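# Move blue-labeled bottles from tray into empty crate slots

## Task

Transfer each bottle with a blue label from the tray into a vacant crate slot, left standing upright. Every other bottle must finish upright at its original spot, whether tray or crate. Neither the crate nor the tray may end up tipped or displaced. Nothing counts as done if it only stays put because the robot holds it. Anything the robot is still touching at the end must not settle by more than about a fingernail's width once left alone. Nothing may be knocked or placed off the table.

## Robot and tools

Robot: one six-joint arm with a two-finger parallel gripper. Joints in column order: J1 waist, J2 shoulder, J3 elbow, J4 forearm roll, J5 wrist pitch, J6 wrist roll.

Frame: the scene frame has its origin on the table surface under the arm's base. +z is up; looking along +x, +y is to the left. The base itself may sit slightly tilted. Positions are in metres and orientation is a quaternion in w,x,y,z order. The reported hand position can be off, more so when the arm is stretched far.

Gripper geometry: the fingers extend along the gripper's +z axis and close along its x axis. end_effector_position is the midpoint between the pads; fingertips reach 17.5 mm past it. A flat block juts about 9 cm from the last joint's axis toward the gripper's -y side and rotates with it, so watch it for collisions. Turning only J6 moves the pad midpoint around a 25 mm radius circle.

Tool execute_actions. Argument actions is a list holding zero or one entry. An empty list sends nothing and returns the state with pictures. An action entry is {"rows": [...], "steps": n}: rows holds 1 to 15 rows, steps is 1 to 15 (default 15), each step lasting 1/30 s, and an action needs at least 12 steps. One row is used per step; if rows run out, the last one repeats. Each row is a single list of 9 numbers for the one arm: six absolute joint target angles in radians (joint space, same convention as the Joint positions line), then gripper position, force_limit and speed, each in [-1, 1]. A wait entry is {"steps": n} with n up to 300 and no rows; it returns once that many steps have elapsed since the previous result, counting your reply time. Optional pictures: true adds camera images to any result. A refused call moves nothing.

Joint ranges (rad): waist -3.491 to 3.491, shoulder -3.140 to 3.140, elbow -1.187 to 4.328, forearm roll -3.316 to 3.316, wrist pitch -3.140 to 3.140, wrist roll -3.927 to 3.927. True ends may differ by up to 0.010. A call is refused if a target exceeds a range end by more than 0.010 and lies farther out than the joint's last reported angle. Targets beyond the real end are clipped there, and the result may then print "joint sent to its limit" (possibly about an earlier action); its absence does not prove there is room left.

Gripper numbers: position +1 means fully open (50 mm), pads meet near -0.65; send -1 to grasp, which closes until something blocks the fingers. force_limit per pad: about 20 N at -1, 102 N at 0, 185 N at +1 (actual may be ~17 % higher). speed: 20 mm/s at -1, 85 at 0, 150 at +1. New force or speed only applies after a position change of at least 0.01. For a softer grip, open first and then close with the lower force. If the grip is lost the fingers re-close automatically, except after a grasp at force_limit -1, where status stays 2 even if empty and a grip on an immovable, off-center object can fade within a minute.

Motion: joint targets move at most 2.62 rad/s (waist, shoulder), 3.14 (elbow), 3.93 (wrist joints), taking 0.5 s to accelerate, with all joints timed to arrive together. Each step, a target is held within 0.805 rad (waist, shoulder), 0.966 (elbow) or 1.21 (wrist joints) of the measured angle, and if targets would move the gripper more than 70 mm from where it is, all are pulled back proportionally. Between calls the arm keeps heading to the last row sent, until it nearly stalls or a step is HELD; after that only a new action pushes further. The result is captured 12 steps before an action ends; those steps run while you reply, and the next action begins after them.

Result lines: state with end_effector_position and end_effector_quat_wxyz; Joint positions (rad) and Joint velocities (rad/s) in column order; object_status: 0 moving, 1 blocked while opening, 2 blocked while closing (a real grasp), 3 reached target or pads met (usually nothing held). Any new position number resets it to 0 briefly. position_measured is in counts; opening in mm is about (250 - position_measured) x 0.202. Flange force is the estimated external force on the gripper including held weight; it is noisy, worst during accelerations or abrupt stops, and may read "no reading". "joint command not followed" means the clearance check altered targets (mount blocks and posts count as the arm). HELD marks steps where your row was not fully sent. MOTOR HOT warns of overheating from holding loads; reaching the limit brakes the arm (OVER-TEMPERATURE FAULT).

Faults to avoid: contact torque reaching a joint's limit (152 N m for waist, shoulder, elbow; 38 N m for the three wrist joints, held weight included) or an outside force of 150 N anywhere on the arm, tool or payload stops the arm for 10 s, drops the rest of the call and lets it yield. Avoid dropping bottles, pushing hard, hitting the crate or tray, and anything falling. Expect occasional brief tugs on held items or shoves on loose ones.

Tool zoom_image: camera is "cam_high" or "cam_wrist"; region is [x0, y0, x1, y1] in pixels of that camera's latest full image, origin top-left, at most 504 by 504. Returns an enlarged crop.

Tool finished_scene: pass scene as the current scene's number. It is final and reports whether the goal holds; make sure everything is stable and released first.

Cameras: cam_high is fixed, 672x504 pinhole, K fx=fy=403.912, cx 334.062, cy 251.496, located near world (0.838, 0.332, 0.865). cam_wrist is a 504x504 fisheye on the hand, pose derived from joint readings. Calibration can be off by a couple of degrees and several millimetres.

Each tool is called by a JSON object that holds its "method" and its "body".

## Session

{"method": "execute_actions", "body": {"actions": []}}

Scene clock: 0.00 s of 6000.00 s.
end_effector_position=(+0.2481, -0.2794, +0.1989) position_measured=3 object_status=3 end_effector_quat_wxyz=(-0.125, +0.819, +0.541, +0.143)
Joint positions: [-1.055  1.211  0.255 -0.864 -1.808  1.088]
Joint velocities: [ 0.    -0.     0.001 -0.     0.001  0.001]
Flange force (N, the push that the arm receives, along the gripper's own x y z axes): no reading
camera_calibration (this result's frames):
cam_wrist: T_world_to_cam=[[0.349219, 0.862009, 0.367405, 0.0779806], [0.864985, -0.447332, 0.227366, -0.383751], [0.360344, 0.238399, -0.901842, 0.309415], [0, 0, 0, 1]] pos_world=[0.19321, -0.312648, 0.337645]

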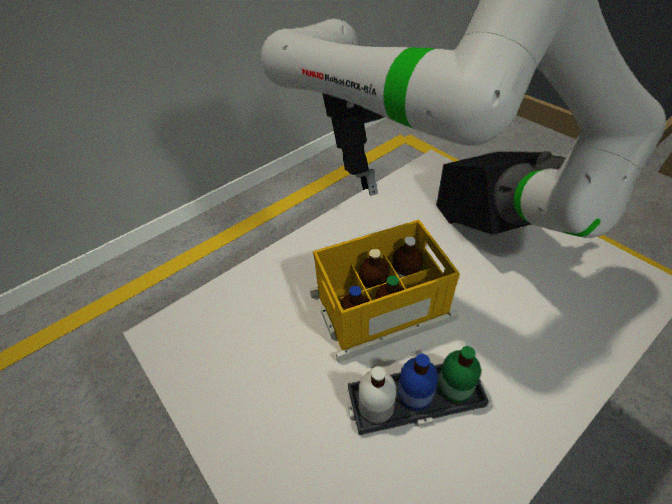

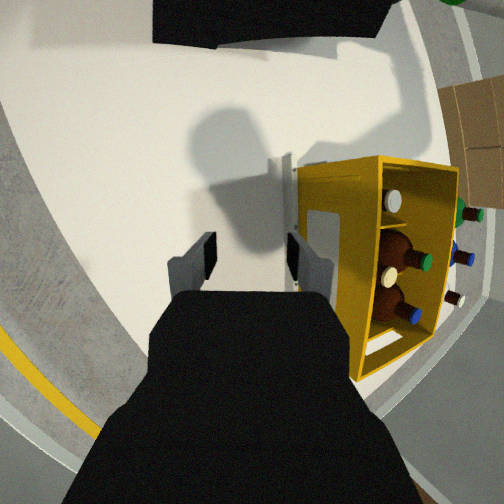

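{"method": "execute_actions", "body": {"actions": [{"rows":[[-1.055,1.1,0.26,-0.864,-1.808,1.088,1,0,0],[-1.055,0.95,0.27,-0.87,-1.82,0.95,1,0,0],[-1.055,0.7,0.3,-0.9,-1.85,0.7,1,0,0]],"steps":15}]}}

{"method": "execute_actions", "body": {"actions": [{"steps":6}], "pictures": true}}

Scene clock: 2.60 s of 6000.00 s.
end_effector_position=(+0.2509, -0.2789, +0.2022) position_measured=3 object_status=3 end_effector_quat_wxyz=(-0.122, +0.818, +0.545, +0.141)
Joint positions: [-1.055  1.202  0.255 -0.864 -1.808  1.088]
Joint velocities: [ 0.    -0.308  0.01  -0.001  0.    -0.034]
Flange force (N, the push that the arm receives, along the gripper's own x y z axes): [-31.4 -5.5 8.6]
Steps of this call (steps 1 to 75: nothing new was sent; steps 76 to 78: the first 3 steps of this action). Readings (joint positions | what the end effector reports):
76: [-1.055 1.211 0.255 -0.864 -1.808 1.088] | position_measured=3 object_status=3
77: [-1.055 1.209 0.255 -0.864 -1.808 1.088] | position_measured=3 object_status=3
78: the state above

Scene clock: 3.00 s of 6000.00 s.
end_effector_position=(+0.3521, -0.2289, +0.3144) position_measured=3 object_status=3 end_effector_quat_wxyz=(-0.039, +0.823, +0.560, +0.086)
Joint positions: [-1.055  0.886  0.283 -0.885 -1.833  0.856]
Joint velocities: [-0.002 -0.843  0.078 -0.067 -0.076 -0.7  ]
Flange force (N, the push that the arm receives, along the gripper's own x y z axes): [2.2 3.3 -5.4]
Kept back: nothing.
Steps of this call (steps 1 to 12: the last 12 steps of your previous action). Readings (joint positions | what the end effector reports):
1: [-1.055 1.188 0.256 -0.864 -1.808 1.085] | position_measured=3 object_status=3
2: [-1.055 1.169 0.257 -0.864 -1.809 1.077] | position_measured=3 object_status=3
4: [-1.055 1.115 0.261 -0.867 -1.812 1.047] | position_measured=3 object_status=3
8: [-1.055 1.000 0.272 -0.876 -1.823 0.951] | position_measured=3 object_status=3
12: the state above
camera_calibration (this result's frames):
cam_wrist: T_world_to_cam=[[0.335065, 0.924545, 0.181519, 0.0334211], [0.870165, -0.377531, 0.316676, -0.491297], [0.36131, 0.0518445, -0.931003, 0.330186], [0, 0, 0, 1]] pos_world=[0.297012, -0.233498, 0.456919]

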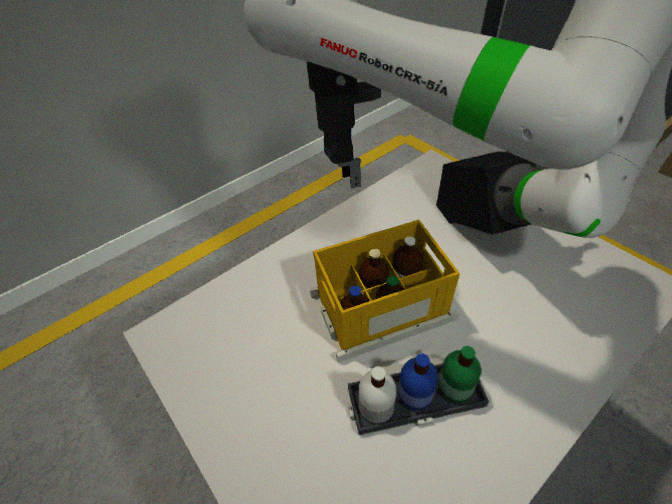

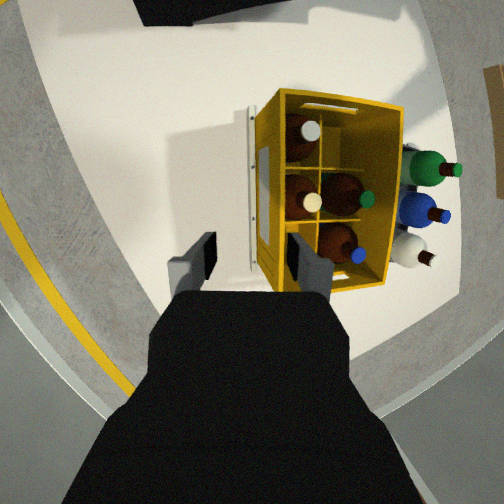

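High enough; go to the view pose.

{"method": "execute_actions", "body": {"actions": [{"rows":[[-1.0,0.62,0.29,-0.91,-1.855,0.6,1,0,0],[-0.93,0.5,0.26,-0.93,-1.86,0.47,1,0,0],[-0.85,0.36,0.23,-0.96,-1.865,0.31,1,0,0],[-0.78,0.22,0.2,-0.985,-1.87,0.15,1,0,0],[-0.706,0.091,0.163,-1.013,-1.879,0,1,0,0]],"steps":15}]}}

{"method": "execute_actions", "body": {"actions": [{"steps":24}], "pictures": true}}

{"method": "zoom_image", "body": {"camera": "cam_wrist", "region": [50, 0, 400, 300]}}

Scene clock: 3.83 s of 6000.00 s.
end_effector_position=(+0.4060, -0.1705, +0.3750) position_measured=3 object_status=3 end_effector_quat_wxyz=(+0.012, +0.828, +0.557, +0.060)
Joint positions: [-1.049  0.69   0.299 -0.901 -1.851  0.688]
Joint velocities: [ 0.208 -0.307 -0.043 -0.047 -0.018 -0.373]
Flange force (N, the push that the arm receives, along the gripper's own x y z axes): [-39.6 -5.8 -15.1]
Steps of this call (steps 1 to 22: the robot went on to your last target; steps 23 to 25: the first 3 steps of this action). Readings (joint positions | what the end effector reports):
23: [-1.055 0.700 0.300 -0.900 -1.850 0.700] | position_measured=3 object_status=3
24: [-1.054 0.698 0.300 -0.900 -1.850 0.697] | position_measured=3 object_status=3
25: the state above

Scene clock: 4.63 s of 6000.00 s.
end_effector_position=(+0.4999, +0.1400, +0.3215) position_measured=3 object_status=3 end_effector_quat_wxyz=(+0.002, +0.862, +0.506, +0.002)
Joint positions: [-0.71   0.099  0.165 -1.012 -1.879  0.009]
Joint velocities: [ 0.15  -0.264 -0.063 -0.048 -0.011 -0.302]
Flange force (N, the push that the arm receives, along the gripper's own x y z axes): [23.8 -21.5 7.0]
Kept back: nothing.
Steps of this call (steps 1 to 12: the last 12 steps of your previous action; steps 13 to 24: the robot went on to your last target). Readings (joint positions | what the end effector reports):
1: [-1.040 0.677 0.297 -0.903 -1.851 0.671] | position_measured=3 object_status=3
2: [-1.028 0.658 0.293 -0.906 -1.852 0.649] | position_measured=3 object_status=3
4: [-0.997 0.605 0.283 -0.915 -1.855 0.588] | position_measured=3 object_status=3
8: [-0.937 0.498 0.258 -0.935 -1.860 0.466] | position_measured=3 object_status=3
24: the state above
camera_calibration (this result's frames):
cam_wrist: T_world_to_cam=[[0.464062, 0.885798, -0.00296814, -0.358208], [0.847463, -0.442999, 0.292503, -0.454572], [0.257783, -0.138255, -0.95626, 0.350708], [0, 0, 0, 1]] pos_world=[0.461057, 0.164413, 0.467269]

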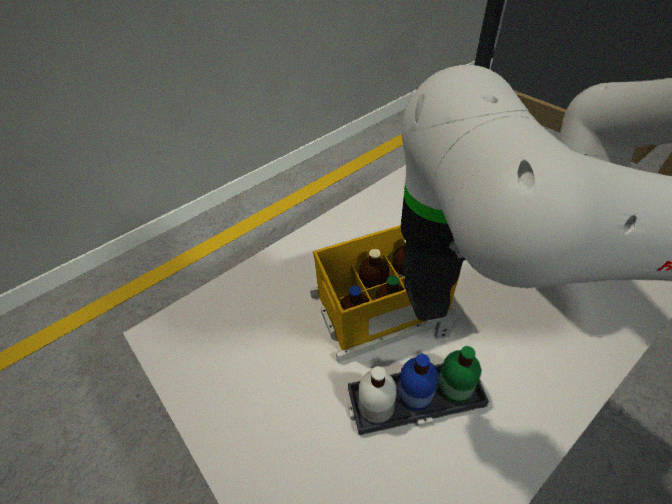

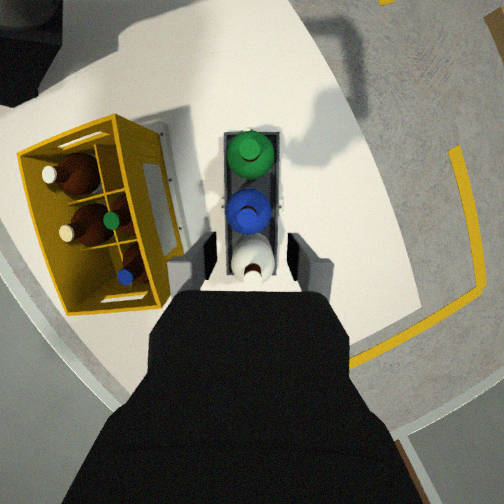

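Region (50, 0, 400, 300) of cam_wrist's 504x504 image, scaled by 1.440, with more detail than that image has; it fills the top 432 rows of this view, and the rest is white.

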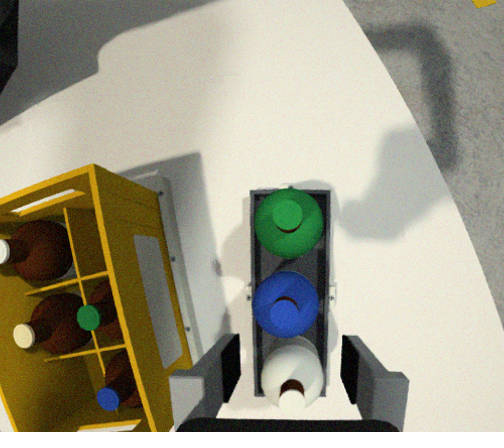

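{"method": "execute_actions", "body": {"actions": []}}

{"method": "zoom_image", "body": {"camera": "cam_wrist", "region": [0, 90, 320, 330]}}

Scene clock: 5.10 s of 6000.00 s.
end_effector_position=(+0.4996, +0.1441, +0.3205) position_measured=3 object_status=3 end_effector_quat_wxyz=(+0.002, +0.863, +0.506, +0.001)
Joint positions: [-0.706  0.091  0.163 -1.013 -1.879 -0.   ]
Joint velocities: [ 0.001  0.001 -0.    -0.001 -0.    -0.002]
Flange force (N, the push that the arm receives, along the gripper's own x y z axes): [1.2 0.1 -2.3]
Kept back: nothing.
Steps of this call (steps 1 to 14: the robot went on to your last target). Readings (joint positions | what the end effector reports):
1: [-0.707 0.093 0.163 -1.013 -1.879 0.002] | position_measured=3 object_status=3
2: [-0.706 0.091 0.163 -1.013 -1.879 0.001] | position_measured=3 object_status=3
4: [-0.706 0.091 0.163 -1.013 -1.879 0.000] | position_measured=3 object_status=3
8: [-0.706 0.091 0.163 -1.013 -1.879 0.000] | position_measured=3 object_status=3
14: the state above
camera_calibration (this result's frames):
cam_wrist: T_world_to_cam=[[0.465636, 0.88497, -0.0034503, -0.362225], [0.846988, -0.444514, 0.29158, -0.451478], [0.256506, -0.138693, -0.95654, 0.351184], [0, 0, 0, 1]] pos_world=[0.46098, 0.168576, 0.466314]

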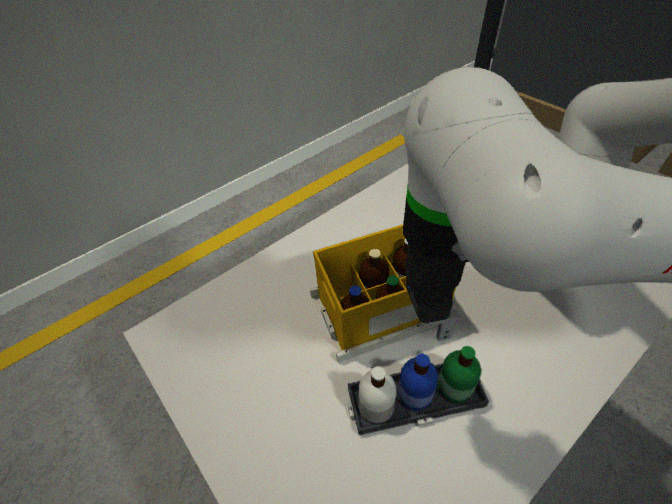

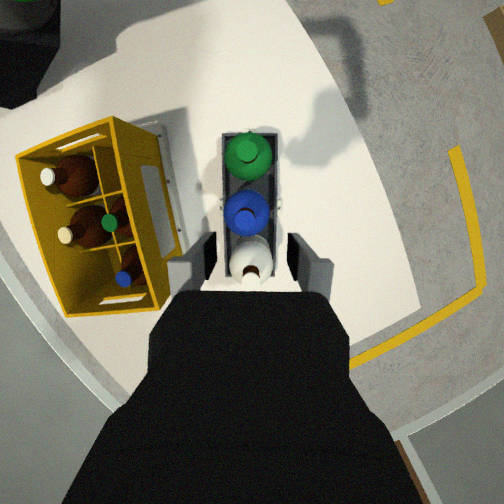

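Region (0, 90, 320, 330) of cam_wrist's 504x504 image, scaled by 1.575, with more detail than that image has; it fills the top 378 rows of this view, and the rest is white.

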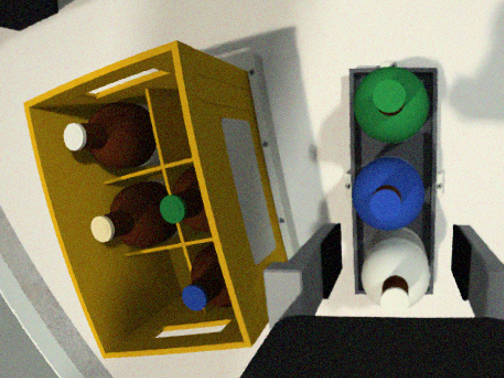

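{"method": "execute_actions", "body": {"actions": [{"rows":[[-0.67,0.088,0.128,-1.011,-1.83,0.01,1,0,0],[-0.63,0.085,0.09,-1.009,-1.78,0.02,1,0,0],[-0.59,0.082,0.052,-1.007,-1.727,0.027,1,0,0],[-0.553,0.080,0.016,-1.005,-1.6775,0.034,1,0,0]],"steps":14}]}}

{"method": "execute_actions", "body": {"actions": [{"steps":10}], "pictures": true}}

{"method": "zoom_image", "body": {"camera": "cam_wrist", "region": [170, 120, 350, 320]}}

Scene clock: 9.10 s of 6000.00 s.
end_effector_position=(+0.4997, +0.1442, +0.3193) position_measured=3 object_status=3 end_effector_quat_wxyz=(+0.002, +0.863, +0.506, +0.001)
Joint positions: [-0.704  0.091  0.161 -1.013 -1.877  0.   ]
Joint velocities: [ 0.131 -0.02  -0.124  0.001  0.177  0.032]
Flange force (N, the push that the arm receives, along the gripper's own x y z axes): [2.8 -3.2 -20.0]
Steps of this call (steps 1 to 15: the robot went on to your last target; steps 16 to 90: nothing new was sent; then 0.93 s passed at rest; steps 91 to 92: the first 2 steps of this action). Readings (joint positions | what the end effector reports):
91: [-0.706 0.091 0.163 -1.013 -1.879 -0.000] | position_measured=3 object_status=3
92: the state above

Scene clock: 9.50 s of 6000.00 s.
end_effector_position=(+0.5029, +0.1293, +0.2308) position_measured=3 object_status=3 end_effector_quat_wxyz=(+0.002, +0.863, +0.506, +0.001)
Joint positions: [-0.553  0.08   0.016 -1.005 -1.678  0.034]
Joint velocities: [-0.001  0.001 -0.001  0.001  0.001  0.001]
Flange force (N, the push that the arm receives, along the gripper's own x y z axes): [1.5 0.7 -2.8]
Kept back: nothing.
Steps of this call (steps 1 to 12: the last 12 steps of your previous action). Readings (joint positions | what the end effector reports):
1: [-0.696 0.090 0.154 -1.013 -1.867 0.002] | position_measured=3 object_status=3
2: [-0.683 0.089 0.141 -1.012 -1.848 0.006] | position_measured=3 object_status=3
4: [-0.639 0.086 0.099 -1.010 -1.790 0.017] | position_measured=3 object_status=3
8: [-0.560 0.081 0.023 -1.006 -1.688 0.032] | position_measured=3 object_status=3
12: the state above
camera_calibration (this result's frames):
cam_wrist: T_world_to_cam=[[0.465487, 0.885046, -0.0039686, -0.350819], [0.847176, -0.444262, 0.291416, -0.434761], [0.256154, -0.139013, -0.956588, 0.262747], [0, 0, 0, 1]] pos_world=[0.464317, 0.153868, 0.376644]

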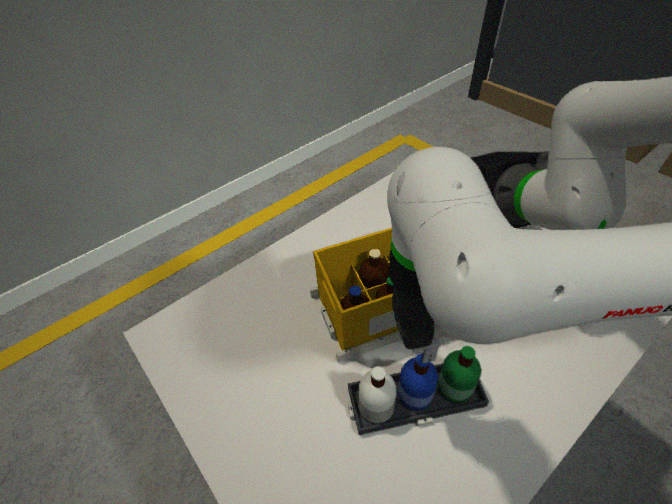

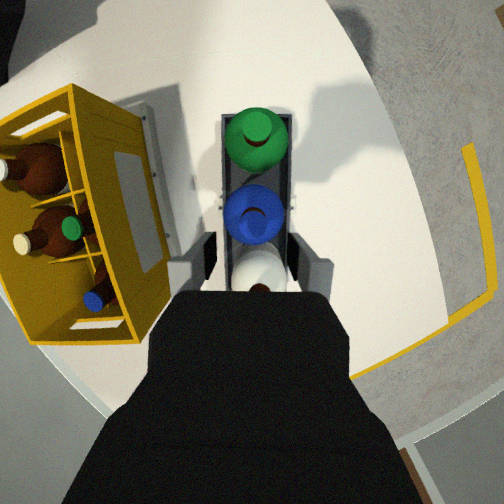

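Region (170, 120, 350, 320) of cam_wrist's 504x504 image, scaled by 2.520, with more detail than that image has; it fills the left 454 columns of this view, and the rest is white.

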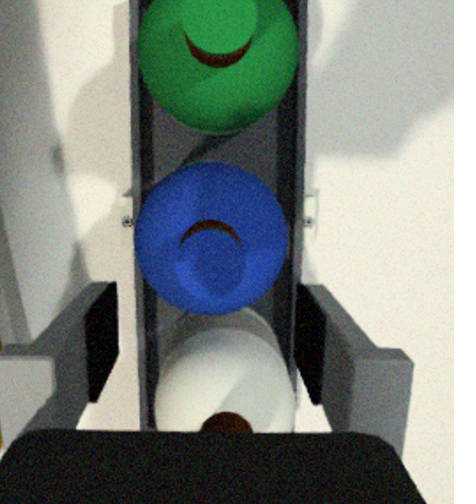

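{"method": "execute_actions", "body": {"actions": [{"rows":[[-0.53,0.080,0.0,-1.008,-1.65,0.035,1,0,0],[-0.507,0.080,-0.015,-1.011,-1.622,0.036,1,0,0],[-0.484,0.0805,-0.03,-1.013,-1.595,0.037,1,0,0],[-0.4606,0.0806,-0.0453,-1.016,-1.567,0.038,1,0,0]],"steps":14}]}}

{"method": "execute_actions", "body": {"actions": [{"steps":9}], "pictures": true}}

{"method": "zoom_image", "body": {"camera": "cam_wrist", "region": [170, 120, 350, 320]}}

Scene clock: 10.73 s of 6000.00 s.
end_effector_position=(+0.5030, +0.1293, +0.2294) position_measured=3 object_status=3 end_effector_quat_wxyz=(+0.002, +0.863, +0.506, +0.001)
Joint positions: [-0.551  0.08   0.014 -1.005 -1.675  0.034]
Joint velocities: [ 0.134  0.    -0.091 -0.013  0.164  0.005]
Flange force (N, the push that the arm receives, along the gripper's own x y z axes): [0.9 -3.0 -21.3]
Steps of this call (steps 1 to 30: the robot went on to your last target; steps 31 to 35: nothing new was sent; steps 36 to 37: the first 2 steps of this action). Readings (joint positions | what the end effector reports):
36: [-0.553 0.080 0.016 -1.005 -1.677 0.034] | position_measured=3 object_status=3
37: the state above

Scene clock: 11.13 s of 6000.00 s.
end_effector_position=(+0.5055, +0.1288, +0.1803) position_measured=3 object_status=3 end_effector_quat_wxyz=(+0.001, +0.863, +0.506, +0.002)
Joint positions: [-0.461  0.081 -0.045 -1.016 -1.567  0.038]
Joint velocities: [-0. -0.  0.  0. -0.  0.]
Flange force (N, the push that the arm receives, along the gripper's own x y z axes): [1.6 -2.9 -3.0]
Kept back: nothing.
Steps of this call (steps 1 to 12: the last 12 steps of your previous action). Readings (joint positions | what the end effector reports):
1: [-0.543 0.080 0.009 -1.006 -1.666 0.034] | position_measured=3 object_status=3
2: [-0.530 0.080 0.000 -1.008 -1.650 0.035] | position_measured=3 object_status=3
4: [-0.491 0.080 -0.026 -1.013 -1.603 0.037] | position_measured=3 object_status=3
8: [-0.461 0.081 -0.045 -1.016 -1.567 0.038] | position_measured=3 object_status=3
12: the state above
camera_calibration (this result's frames):
cam_wrist: T_world_to_cam=[[0.465068, 0.885274, -0.00135034, -0.352078], [0.847112, -0.444576, 0.291123, -0.422361], [0.257124, -0.136536, -0.956685, 0.212879], [0, 0, 0, 1]] pos_world=[0.466791, 0.15298, 0.326142]

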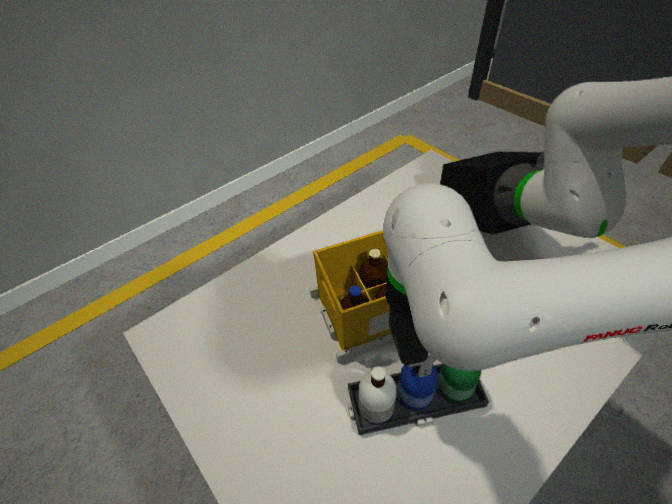

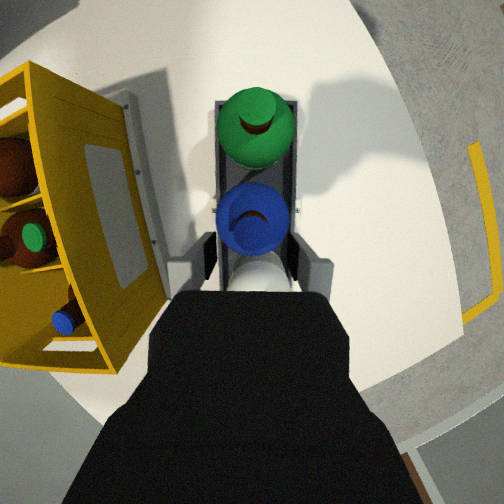

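Region (170, 120, 350, 320) of cam_wrist's 504x504 image, scaled by 2.520, with more detail than that image has; it fills the left 454 columns of this view, and the rest is white.

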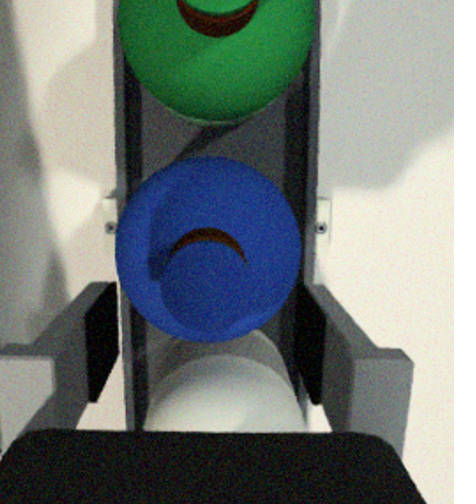

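{"method": "execute_actions", "body": {"actions": [{"rows":[[-0.4606,0.075,-0.051,-1.016,-1.567,0.038,1,0,0],[-0.4606,0.0696,-0.056,-1.016,-1.567,0.038,1,0,0],[-0.45,0.0696,-0.063,-1.017,-1.555,0.038,1,0,0],[-0.435,0.0697,-0.073,-1.019,-1.537,0.039,1,0,0],[-0.42,0.07,-0.083,-1.021,-1.518,0.04,1,0,0],[-0.404,0.07,-0.094,-1.023,-1.499,0.04,1,0,0],[-0.388,0.07,-0.1045,-1.025,-1.48,0.041,1,0,0]],"steps":15}]}}

{"method": "execute_actions", "body": {"actions": [{"steps":9}], "pictures": true}}

{"method": "zoom_image", "body": {"camera": "cam_wrist", "region": [170, 120, 350, 320]}}

Scene clock: 12.67 s of 6000.00 s.
end_effector_position=(+0.5031, +0.1302, +0.1802) position_measured=3 object_status=3 end_effector_quat_wxyz=(+0.001, +0.863, +0.506, +0.002)
Joint positions: [-0.461  0.074 -0.052 -1.016 -1.567  0.038]
Joint velocities: [ 0.004 -0.149 -0.148 -0.001  0.     0.002]
Flange force (N, the push that the arm receives, along the gripper's own x y z axes): [-0.7 2.1 -2.1]
Steps of this call (steps 1 to 30: the robot went on to your last target; steps 31 to 43: nothing new was sent; steps 44 to 46: the first 3 steps of this action). Readings (joint positions | what the end effector reports):
44: [-0.461 0.081 -0.045 -1.016 -1.567 0.038] | position_measured=3 object_status=3
45: [-0.461 0.078 -0.048 -1.016 -1.567 0.038] | position_measured=3 object_status=3
46: the state above

Scene clock: 13.07 s of 6000.00 s.
end_effector_position=(+0.4994, +0.1310, +0.1414) position_measured=3 object_status=3 end_effector_quat_wxyz=(+0.002, +0.863, +0.506, +0.001)
Joint positions: [-0.388  0.07  -0.104 -1.025 -1.48   0.041]
Joint velocities: [ 0.001 -0.002 -0.001 -0.     0.001 -0.001]
Flange force (N, the push that the arm receives, along the gripper's own x y z axes): [0.3 0.2 -1.9]
Kept back: nothing.
Steps of this call (steps 1 to 12: the last 12 steps of your previous action). Readings (joint positions | what the end effector reports):
1: [-0.459 0.070 -0.057 -1.016 -1.565 0.038] | position_measured=3 object_status=3
2: [-0.452 0.070 -0.063 -1.016 -1.558 0.038] | position_measured=3 object_status=3
4: [-0.427 0.070 -0.079 -1.020 -1.527 0.039] | position_measured=3 object_status=3
8: [-0.388 0.070 -0.104 -1.025 -1.481 0.041] | position_measured=3 object_status=3
12: the state above
camera_calibration (this result's frames):
cam_wrist: T_world_to_cam=[[0.465769, 0.8849, -0.00343694, -0.351176], [0.846986, -0.444682, 0.29133, -0.404833], [0.25627, -0.138604, -0.956616, 0.178283], [0, 0, 0, 1]] pos_world=[0.460766, 0.155444, 0.287281]

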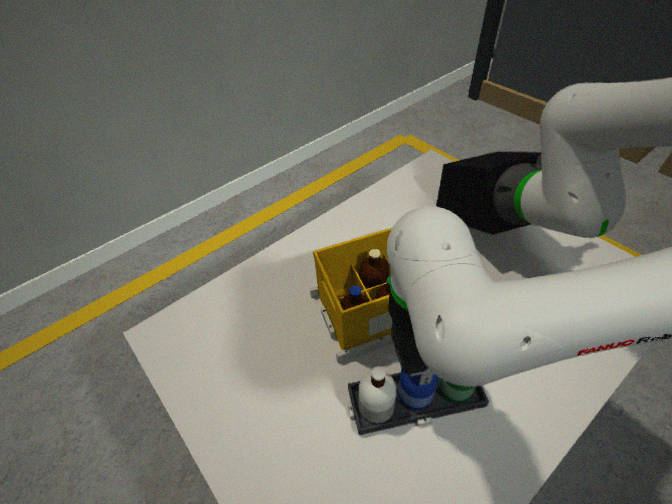

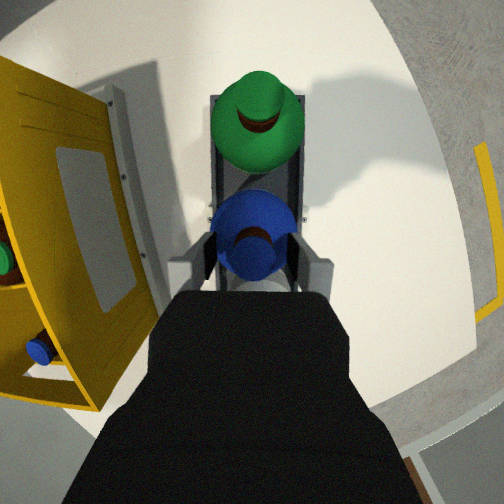

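Region (170, 120, 350, 320) of cam_wrist's 504x504 image, scaled by 2.520, with more detail than that image has; it fills the left 454 columns of this view, and the rest is white.

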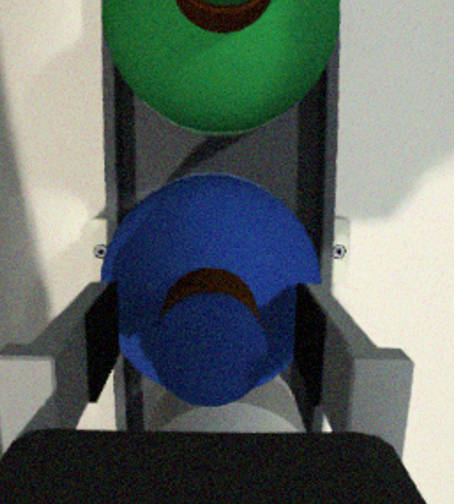

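Same view as before. Grip.

{"method": "execute_actions", "body": {"actions": [{"rows":[[-0.388,0.07,-0.1045,-1.025,-1.48,0.041,-1,-0.3,0]],"steps":15}]}}

{"method": "execute_actions", "body": {"actions": [{"steps":5}]}}

Scene clock: 13.47 s of 6000.00 s.
end_effector_position=(+0.4994, +0.1310, +0.1414) position_measured=35 object_status=0 end_effector_quat_wxyz=(+0.002, +0.863, +0.506, +0.001)
Joint positions: [-0.388  0.07  -0.104 -1.025 -1.48   0.041]
Joint velocities: [-0.    -0.002 -0.    -0.001 -0.    -0.   ]
Flange force (N, the push that the arm receives, along the gripper's own x y z axes): [2.3 -0.8 -3.3]
Steps of this call (steps 1 to 9: the robot went on to your last target; steps 10 to 12: the first 3 steps of this action). Readings (joint positions | what the end effector reports):
10: [-0.388 0.070 -0.104 -1.025 -1.480 0.041] | position_measured=7 object_status=0
11: [-0.388 0.070 -0.104 -1.025 -1.480 0.041] | position_measured=21 object_status=0
12: the state above

Scene clock: 13.87 s of 6000.00 s.
end_effector_position=(+0.4994, +0.1310, +0.1415) position_measured=125 object_status=0 end_effector_quat_wxyz=(+0.002, +0.863, +0.506, +0.001)
Joint positions: [-0.388  0.07  -0.104 -1.025 -1.48   0.041]
Joint velocities: [ 0.002  0.002 -0.    -0.    -0.001 -0.   ]
Flange force (N, the push that the arm receives, along the gripper's own x y z axes): [13.2 -5.6 -49.8]
Kept back: nothing.
Steps of this call (steps 1 to 12: the last 12 steps of your previous action). Readings (joint positions | what the end effector reports):
1: [-0.388 0.070 -0.104 -1.025 -1.480 0.041] | position_measured=49 object_status=0
2: [-0.388 0.070 -0.104 -1.025 -1.480 0.041] | position_measured=63 object_status=0
4: [-0.388 0.070 -0.104 -1.025 -1.480 0.041] | position_measured=91 object_status=0
8: [-0.388 0.070 -0.104 -1.025 -1.480 0.041] | position_measured=125 object_status=0
12: the state above

{"method": "execute_actions", "body": {"actions": []}}

{"method": "zoom_image", "body": {"camera": "cam_wrist", "region": [170, 120, 350, 320]}}

Scene clock: 14.17 s of 6000.00 s.
end_effector_position=(+0.4994, +0.1310, +0.1414) position_measured=125 object_status=2 end_effector_quat_wxyz=(+0.002, +0.863, +0.506, +0.001)
Joint positions: [-0.388  0.07  -0.104 -1.025 -1.48   0.041]
Joint velocities: [-0.     0.002 -0.002 -0.002  0.    -0.003]
Flange force (N, the push that the arm receives, along the gripper's own x y z axes): [12.8 -0.5 -54.1]
Kept back: nothing.
Steps of this call (steps 1 to 9: the robot went on to your last target). Readings (joint positions | what the end effector reports):
1: [-0.388 0.070 -0.104 -1.025 -1.480 0.041] | position_measured=125 object_status=2
2: [-0.388 0.070 -0.104 -1.025 -1.480 0.041] | position_measured=125 object_status=2
4: [-0.388 0.070 -0.104 -1.025 -1.480 0.041] | position_measured=125 object_status=2
8: [-0.388 0.070 -0.104 -1.025 -1.480 0.041] | position_measured=125 object_status=2
9: the state above
The arm was judged still, so your last target was given up. Only a new action makes it travel on or press farther. Fingers that are still opening or closing keep moving.
camera_calibration (this result's frames):
cam_wrist: T_world_to_cam=[[0.465723, 0.884924, -0.00348406, -0.351152], [0.847013, -0.444624, 0.291339, -0.404831], [0.256264, -0.138634, -0.956614, 0.178299], [0, 0, 0, 1]] pos_world=[0.460746, 0.155463, 0.287282]

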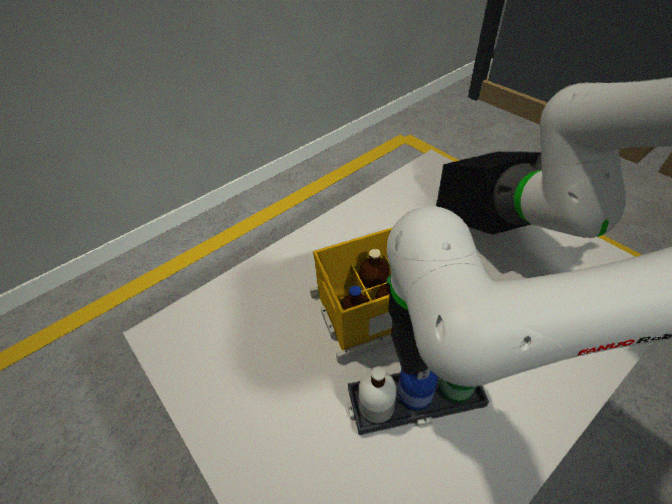

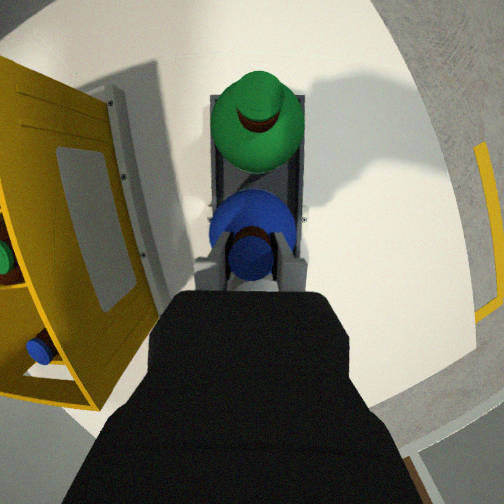

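Region (170, 120, 350, 320) of cam_wrist's 504x504 image, scaled by 2.520, with more detail than that image has; it fills the left 454 columns of this view, and the rest is white.

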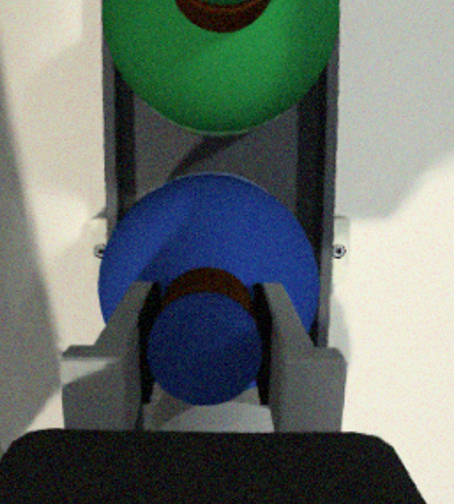

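{"method": "execute_actions", "body": {"actions": [{"rows":[[-0.388,0.07,-0.1045,-1.025,-1.48,0.041,0.4,-0.3,0],[-0.388,0.07,-0.1045,-1.025,-1.48,0.041,0.4,-0.3,0],[-0.388,0.07,-0.1045,-1.025,-1.48,0.041,0.4,-0.3,0],[-0.388,0.07,-0.1045,-1.025,-1.48,0.041,0.4,-0.3,0],[-0.395,0.07,-0.0996,-1.024,-1.489,0.041,0.4,-0.3,0],[-0.403,0.07,-0.0947,-1.023,-1.498,0.041,0.4,-0.3,0],[-0.403,0.07,-0.0947,-1.023,-1.498,0.041,0.4,-0.3,0],[-0.403,0.07,-0.0947,-1.023,-1.498,0.041,0.4,-0.3,0],[-0.403,0.07,-0.0947,-1.023,-1.498,0.041,0.4,-0.3,0],[-0.403,0.07,-0.0947,-1.023,-1.498,0.041,0.4,-0.3,0],[-0.403,0.07,-0.0947,-1.023,-1.498,0.041,-1,-0.3,0]],"steps":15}]}}

{"method": "execute_actions", "body": {"actions": [{"steps":10}], "pictures": true}}

Scene clock: 15.27 s of 6000.00 s.
end_effector_position=(+0.4993, +0.1310, +0.1414) position_measured=96 object_status=0 end_effector_quat_wxyz=(+0.002, +0.863, +0.506, +0.001)
Joint positions: [-0.388  0.07  -0.104 -1.025 -1.48   0.041]
Joint velocities: [ 0.001  0.002 -0.     0.001  0.    -0.001]
Flange force (N, the push that the arm receives, along the gripper's own x y z axes): [5.7 -1.7 -31.4]
Steps of this call (steps 1 to 30: nothing new was sent; steps 31 to 33: the first 3 steps of this action). Readings (joint positions | what the end effector reports):
31: [-0.388 0.070 -0.104 -1.025 -1.480 0.041] | position_measured=121 object_status=0
32: [-0.388 0.070 -0.104 -1.025 -1.480 0.041] | position_measured=107 object_status=0
33: the state above

Scene clock: 15.67 s of 6000.00 s.
end_effector_position=(+0.5000, +0.1309, +0.1493) position_measured=127 object_status=0 end_effector_quat_wxyz=(+0.002, +0.863, +0.506, +0.001)
Joint positions: [-0.403  0.07  -0.095 -1.023 -1.498  0.041]
Joint velocities: [-0.002  0.002 -0.001  0.001 -0.    -0.   ]
Flange force (N, the push that the arm receives, along the gripper's own x y z axes): [1.5 -0.8 -1.4]
Kept back: nothing.
Steps of this call (steps 1 to 12: the last 12 steps of your previous action). Readings (joint positions | what the end effector reports):
1: [-0.388 0.070 -0.104 -1.025 -1.480 0.041] | position_measured=92 object_status=0
2: [-0.388 0.070 -0.104 -1.025 -1.480 0.041] | position_measured=92 object_status=0
4: [-0.395 0.070 -0.099 -1.025 -1.489 0.041] | position_measured=92 object_status=0
8: [-0.403 0.070 -0.095 -1.023 -1.498 0.041] | position_measured=96 object_status=0
12: the state above
camera_calibration (this result's frames):
cam_wrist: T_world_to_cam=[[0.465166, 0.885219, -0.00279745, -0.351217], [0.847286, -0.444314, 0.291017, -0.407812], [0.256371, -0.137742, -0.956714, 0.185455], [0, 0, 0, 1]] pos_world=[0.461363, 0.155253, 0.295125]

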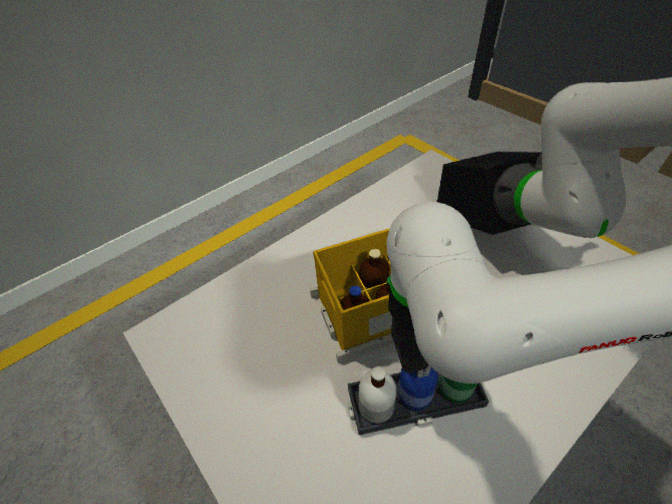

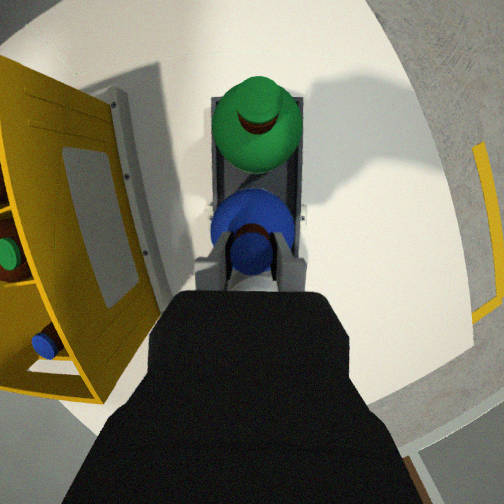

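{"method": "execute_actions", "body": {"actions": [{"rows":[[-0.42,0.07,-0.083,-1.021,-1.518,0.04,-1,-0.3,0],[-0.46,0.071,-0.056,-1.016,-1.567,0.038,-1,-0.3,0],[-0.51,0.073,-0.022,-1.010,-1.625,0.036,-1,-0.3,0],[-0.553,0.075,0.01,-1.005,-1.678,0.034,-1,-0.3,0],[-0.61,0.09,0.065,-1.007,-1.75,0.03,-1,-0.3,0],[-0.67,0.11,0.13,-1.01,-1.825,0.024,-1,-0.3,0],[-0.735,0.132,0.2,-1.014,-1.90,0.018,-1,-0.3,0],[-0.798,0.155,0.270,-1.017,-1.980,0.012,-1,-0.3,0]],"steps":15}]}}

{"method": "execute_actions", "body": {"actions": [{"steps":12}], "pictures": true}}

Scene clock: 19.13 s of 6000.00 s.
end_effector_position=(+0.5005, +0.1310, +0.1545) position_measured=127 object_status=2 end_effector_quat_wxyz=(+0.002, +0.862, +0.506, +0.002)
Joint positions: [-0.413  0.07  -0.088 -1.022 -1.51   0.041]
Joint velocities: [-0.303 -0.     0.21   0.038 -0.359 -0.02 ]
Flange force (N, the push that the arm receives, along the gripper's own x y z axes): [0.4 -3.4 24.4]
Steps of this call (steps 1 to 30: the robot went on to your last target; steps 31 to 90: nothing new was sent; then 0.37 s passed at rest; steps 91 to 93: the first 3 steps of this action). Readings (joint positions | what the end effector reports):
91: [-0.403 0.070 -0.095 -1.023 -1.498 0.041] | position_measured=127 object_status=2
92: [-0.405 0.070 -0.093 -1.023 -1.501 0.041] | position_measured=127 object_status=2
93: the state above

Scene clock: 19.53 s of 6000.00 s.
end_effector_position=(+0.5079, +0.1310, +0.3220) position_measured=127 object_status=2 end_effector_quat_wxyz=(+0.001, +0.862, +0.507, +0.005)
Joint positions: [-0.713  0.129  0.185 -1.016 -1.875  0.019]
Joint velocities: [-0.777  0.239  0.771 -0.012 -0.945 -0.063]
Flange force (N, the push that the arm receives, along the gripper's own x y z axes): [4.1 9.6 1.6]
Kept back: nothing.
Steps of this call (steps 1 to 12: the last 12 steps of your previous action). Readings (joint positions | what the end effector reports):
1: [-0.426 0.070 -0.079 -1.020 -1.526 0.040] | position_measured=127 object_status=2
2: [-0.445 0.070 -0.066 -1.018 -1.548 0.039] | position_measured=127 object_status=2
4: [-0.498 0.072 -0.027 -1.013 -1.613 0.036] | position_measured=127 object_status=2
8: [-0.606 0.096 0.079 -1.014 -1.745 0.027] | position_measured=127 object_status=2
12: the state above
camera_calibration (this result's frames):
cam_wrist: T_world_to_cam=[[0.462329, 0.886701, 0.00366392, -0.355277], [0.847281, -0.442987, 0.293048, -0.46555], [0.261469, -0.13238, -0.956091, 0.345244], [0, 0, 0, 1]] pos_world=[0.468436, 0.154495, 0.467815]

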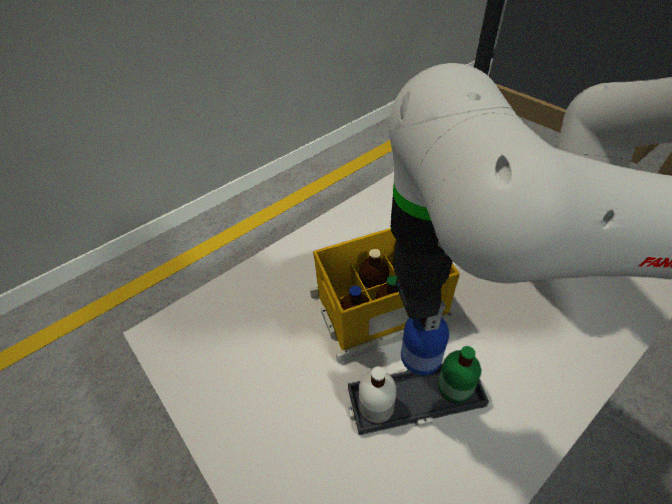

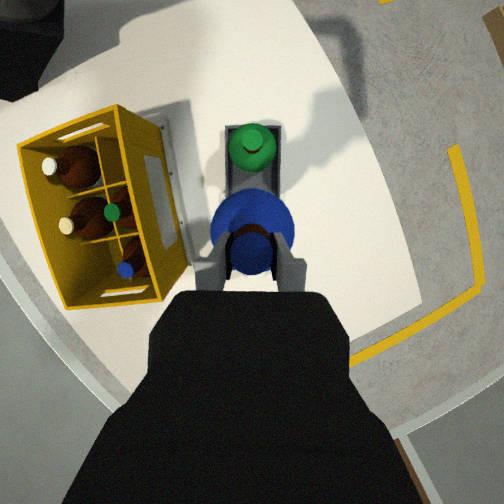

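Now traverse L → O2 (interpolated).

{"method": "execute_actions", "body": {"actions": [{"rows":[[-0.798,0.155,0.270,-1.017,-1.980,0.012,-1,-0.3,0],[-0.81,0.205,0.285,-1.003,-1.969,0.15,-1,-0.3,0],[-0.823,0.257,0.30,-0.988,-1.958,0.285,-1,-0.3,0],[-0.835,0.308,0.315,-0.974,-1.946,0.42,-1,-0.3,0],[-0.848,0.36,0.33,-0.959,-1.935,0.56,-1,-0.3,0],[-0.860,0.41,0.345,-0.945,-1.924,0.695,-1,-0.3,0]],"steps":15}]}}

{"method": "execute_actions", "body": {"actions": [{"rows":[[-0.872,0.462,0.36,-0.93,-1.913,0.83,-1,-0.3,0],[-0.885,0.513,0.375,-0.916,-1.902,0.97,-1,-0.3,0],[-0.897,0.564,0.39,-0.901,-1.89,1.105,-1,-0.3,0],[-0.91,0.615,0.404,-0.887,-1.879,1.24,-1,-0.3,0],[-0.922,0.666,0.419,-0.872,-1.868,1.379,-1,-0.3,0]],"steps":15}]}}

{"method": "execute_actions", "body": {"actions": [{"steps":22}], "pictures": true}}

{"method": "zoom_image", "body": {"camera": "cam_wrist", "region": [100, 50, 420, 310]}}

Scene clock: 20.30 s of 6000.00 s.
end_effector_position=(+0.4992, +0.1296, +0.3710) position_measured=127 object_status=2 end_effector_quat_wxyz=(+0.002, +0.862, +0.506, +0.001)
Joint positions: [-0.798  0.156  0.27  -1.017 -1.98   0.015]
Joint velocities: [-0.017  0.07   0.026  0.018  0.001  0.215]
Flange force (N, the push that the arm receives, along the gripper's own x y z axes): [13.1 -5.4 4.0]
Steps of this call (steps 1 to 20: the robot went on to your last target; steps 21 to 23: the first 3 steps of this action). Readings (joint positions | what the end effector reports):
21: [-0.798 0.155 0.270 -1.017 -1.980 0.012] | position_measured=127 object_status=2
22: [-0.798 0.155 0.270 -1.017 -1.980 0.012] | position_measured=127 object_status=2
23: the state above

Scene clock: 20.80 s of 6000.00 s.
end_effector_position=(+0.4983, -0.0158, +0.3781) position_measured=127 object_status=2 end_effector_quat_wxyz=(+0.006, +0.717, +0.697, +0.001)
Joint positions: [-0.859  0.408  0.345 -0.946 -1.925  0.69 ]
Joint velocities: [-0.142  0.591  0.172  0.167  0.132  1.566]
Flange force (N, the push that the arm receives, along the gripper's own x y z axes): [28.5 -2.0 5.6]
Steps of this call (steps 1 to 12: the last 12 steps of your previous action; steps 13 to 15: the first 3 steps of this action). Readings (joint positions | what the end effector reports):
13: [-0.851 0.374 0.334 -0.955 -1.932 0.598] | position_measured=127 object_status=2
14: [-0.855 0.390 0.339 -0.951 -1.929 0.640] | position_measured=127 object_status=2
15: the state above

Scene clock: 21.53 s of 6000.00 s.
end_effector_position=(+0.4685, -0.1658, +0.3711) position_measured=127 object_status=2 end_effector_quat_wxyz=(+0.002, +0.525, +0.851, -0.000)
Joint positions: [-0.922  0.666  0.419 -0.872 -1.868  1.379]
Joint velocities: [-0.001 -0.001  0.     0.001  0.001 -0.   ]
Flange force (N, the push that the arm receives, along the gripper's own x y z axes): [1.8 0.4 3.2]
Kept back: nothing.
Steps of this call (steps 1 to 12: the last 12 steps of your previous action; steps 13 to 22: the robot went on to your last target). Readings (joint positions | what the end effector reports):
1: [-0.865 0.429 0.351 -0.940 -1.920 0.746] | position_measured=127 object_status=2
2: [-0.870 0.451 0.357 -0.933 -1.915 0.803] | position_measured=127 object_status=2
4: [-0.880 0.493 0.369 -0.921 -1.906 0.916] | position_measured=127 object_status=2
8: [-0.901 0.577 0.393 -0.897 -1.887 1.142] | position_measured=127 object_status=2
22: the state above
camera_calibration (this result's frames):
cam_wrist: T_world_to_cam=[[-0.472514, 0.881298, -0.00656137, 0.366803], [0.842883, 0.454067, 0.288741, -0.425654], [0.257446, 0.130904, -0.957385, 0.409151], [0, 0, 0, 1]] pos_world=[0.426761, -0.183547, 0.517026]

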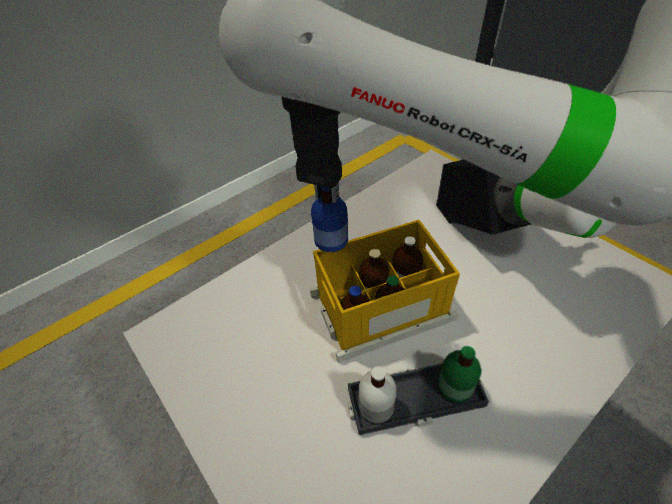

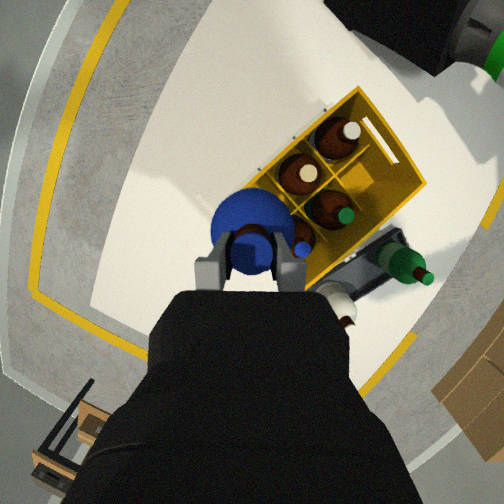

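Region (100, 50, 420, 310) of cam_wrist's 504x504 image, scaled by 1.575, with more detail than that image has; it fills the top 410 rows of this view, and the rest is white.

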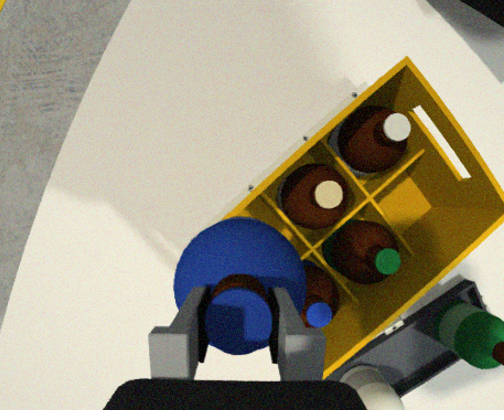

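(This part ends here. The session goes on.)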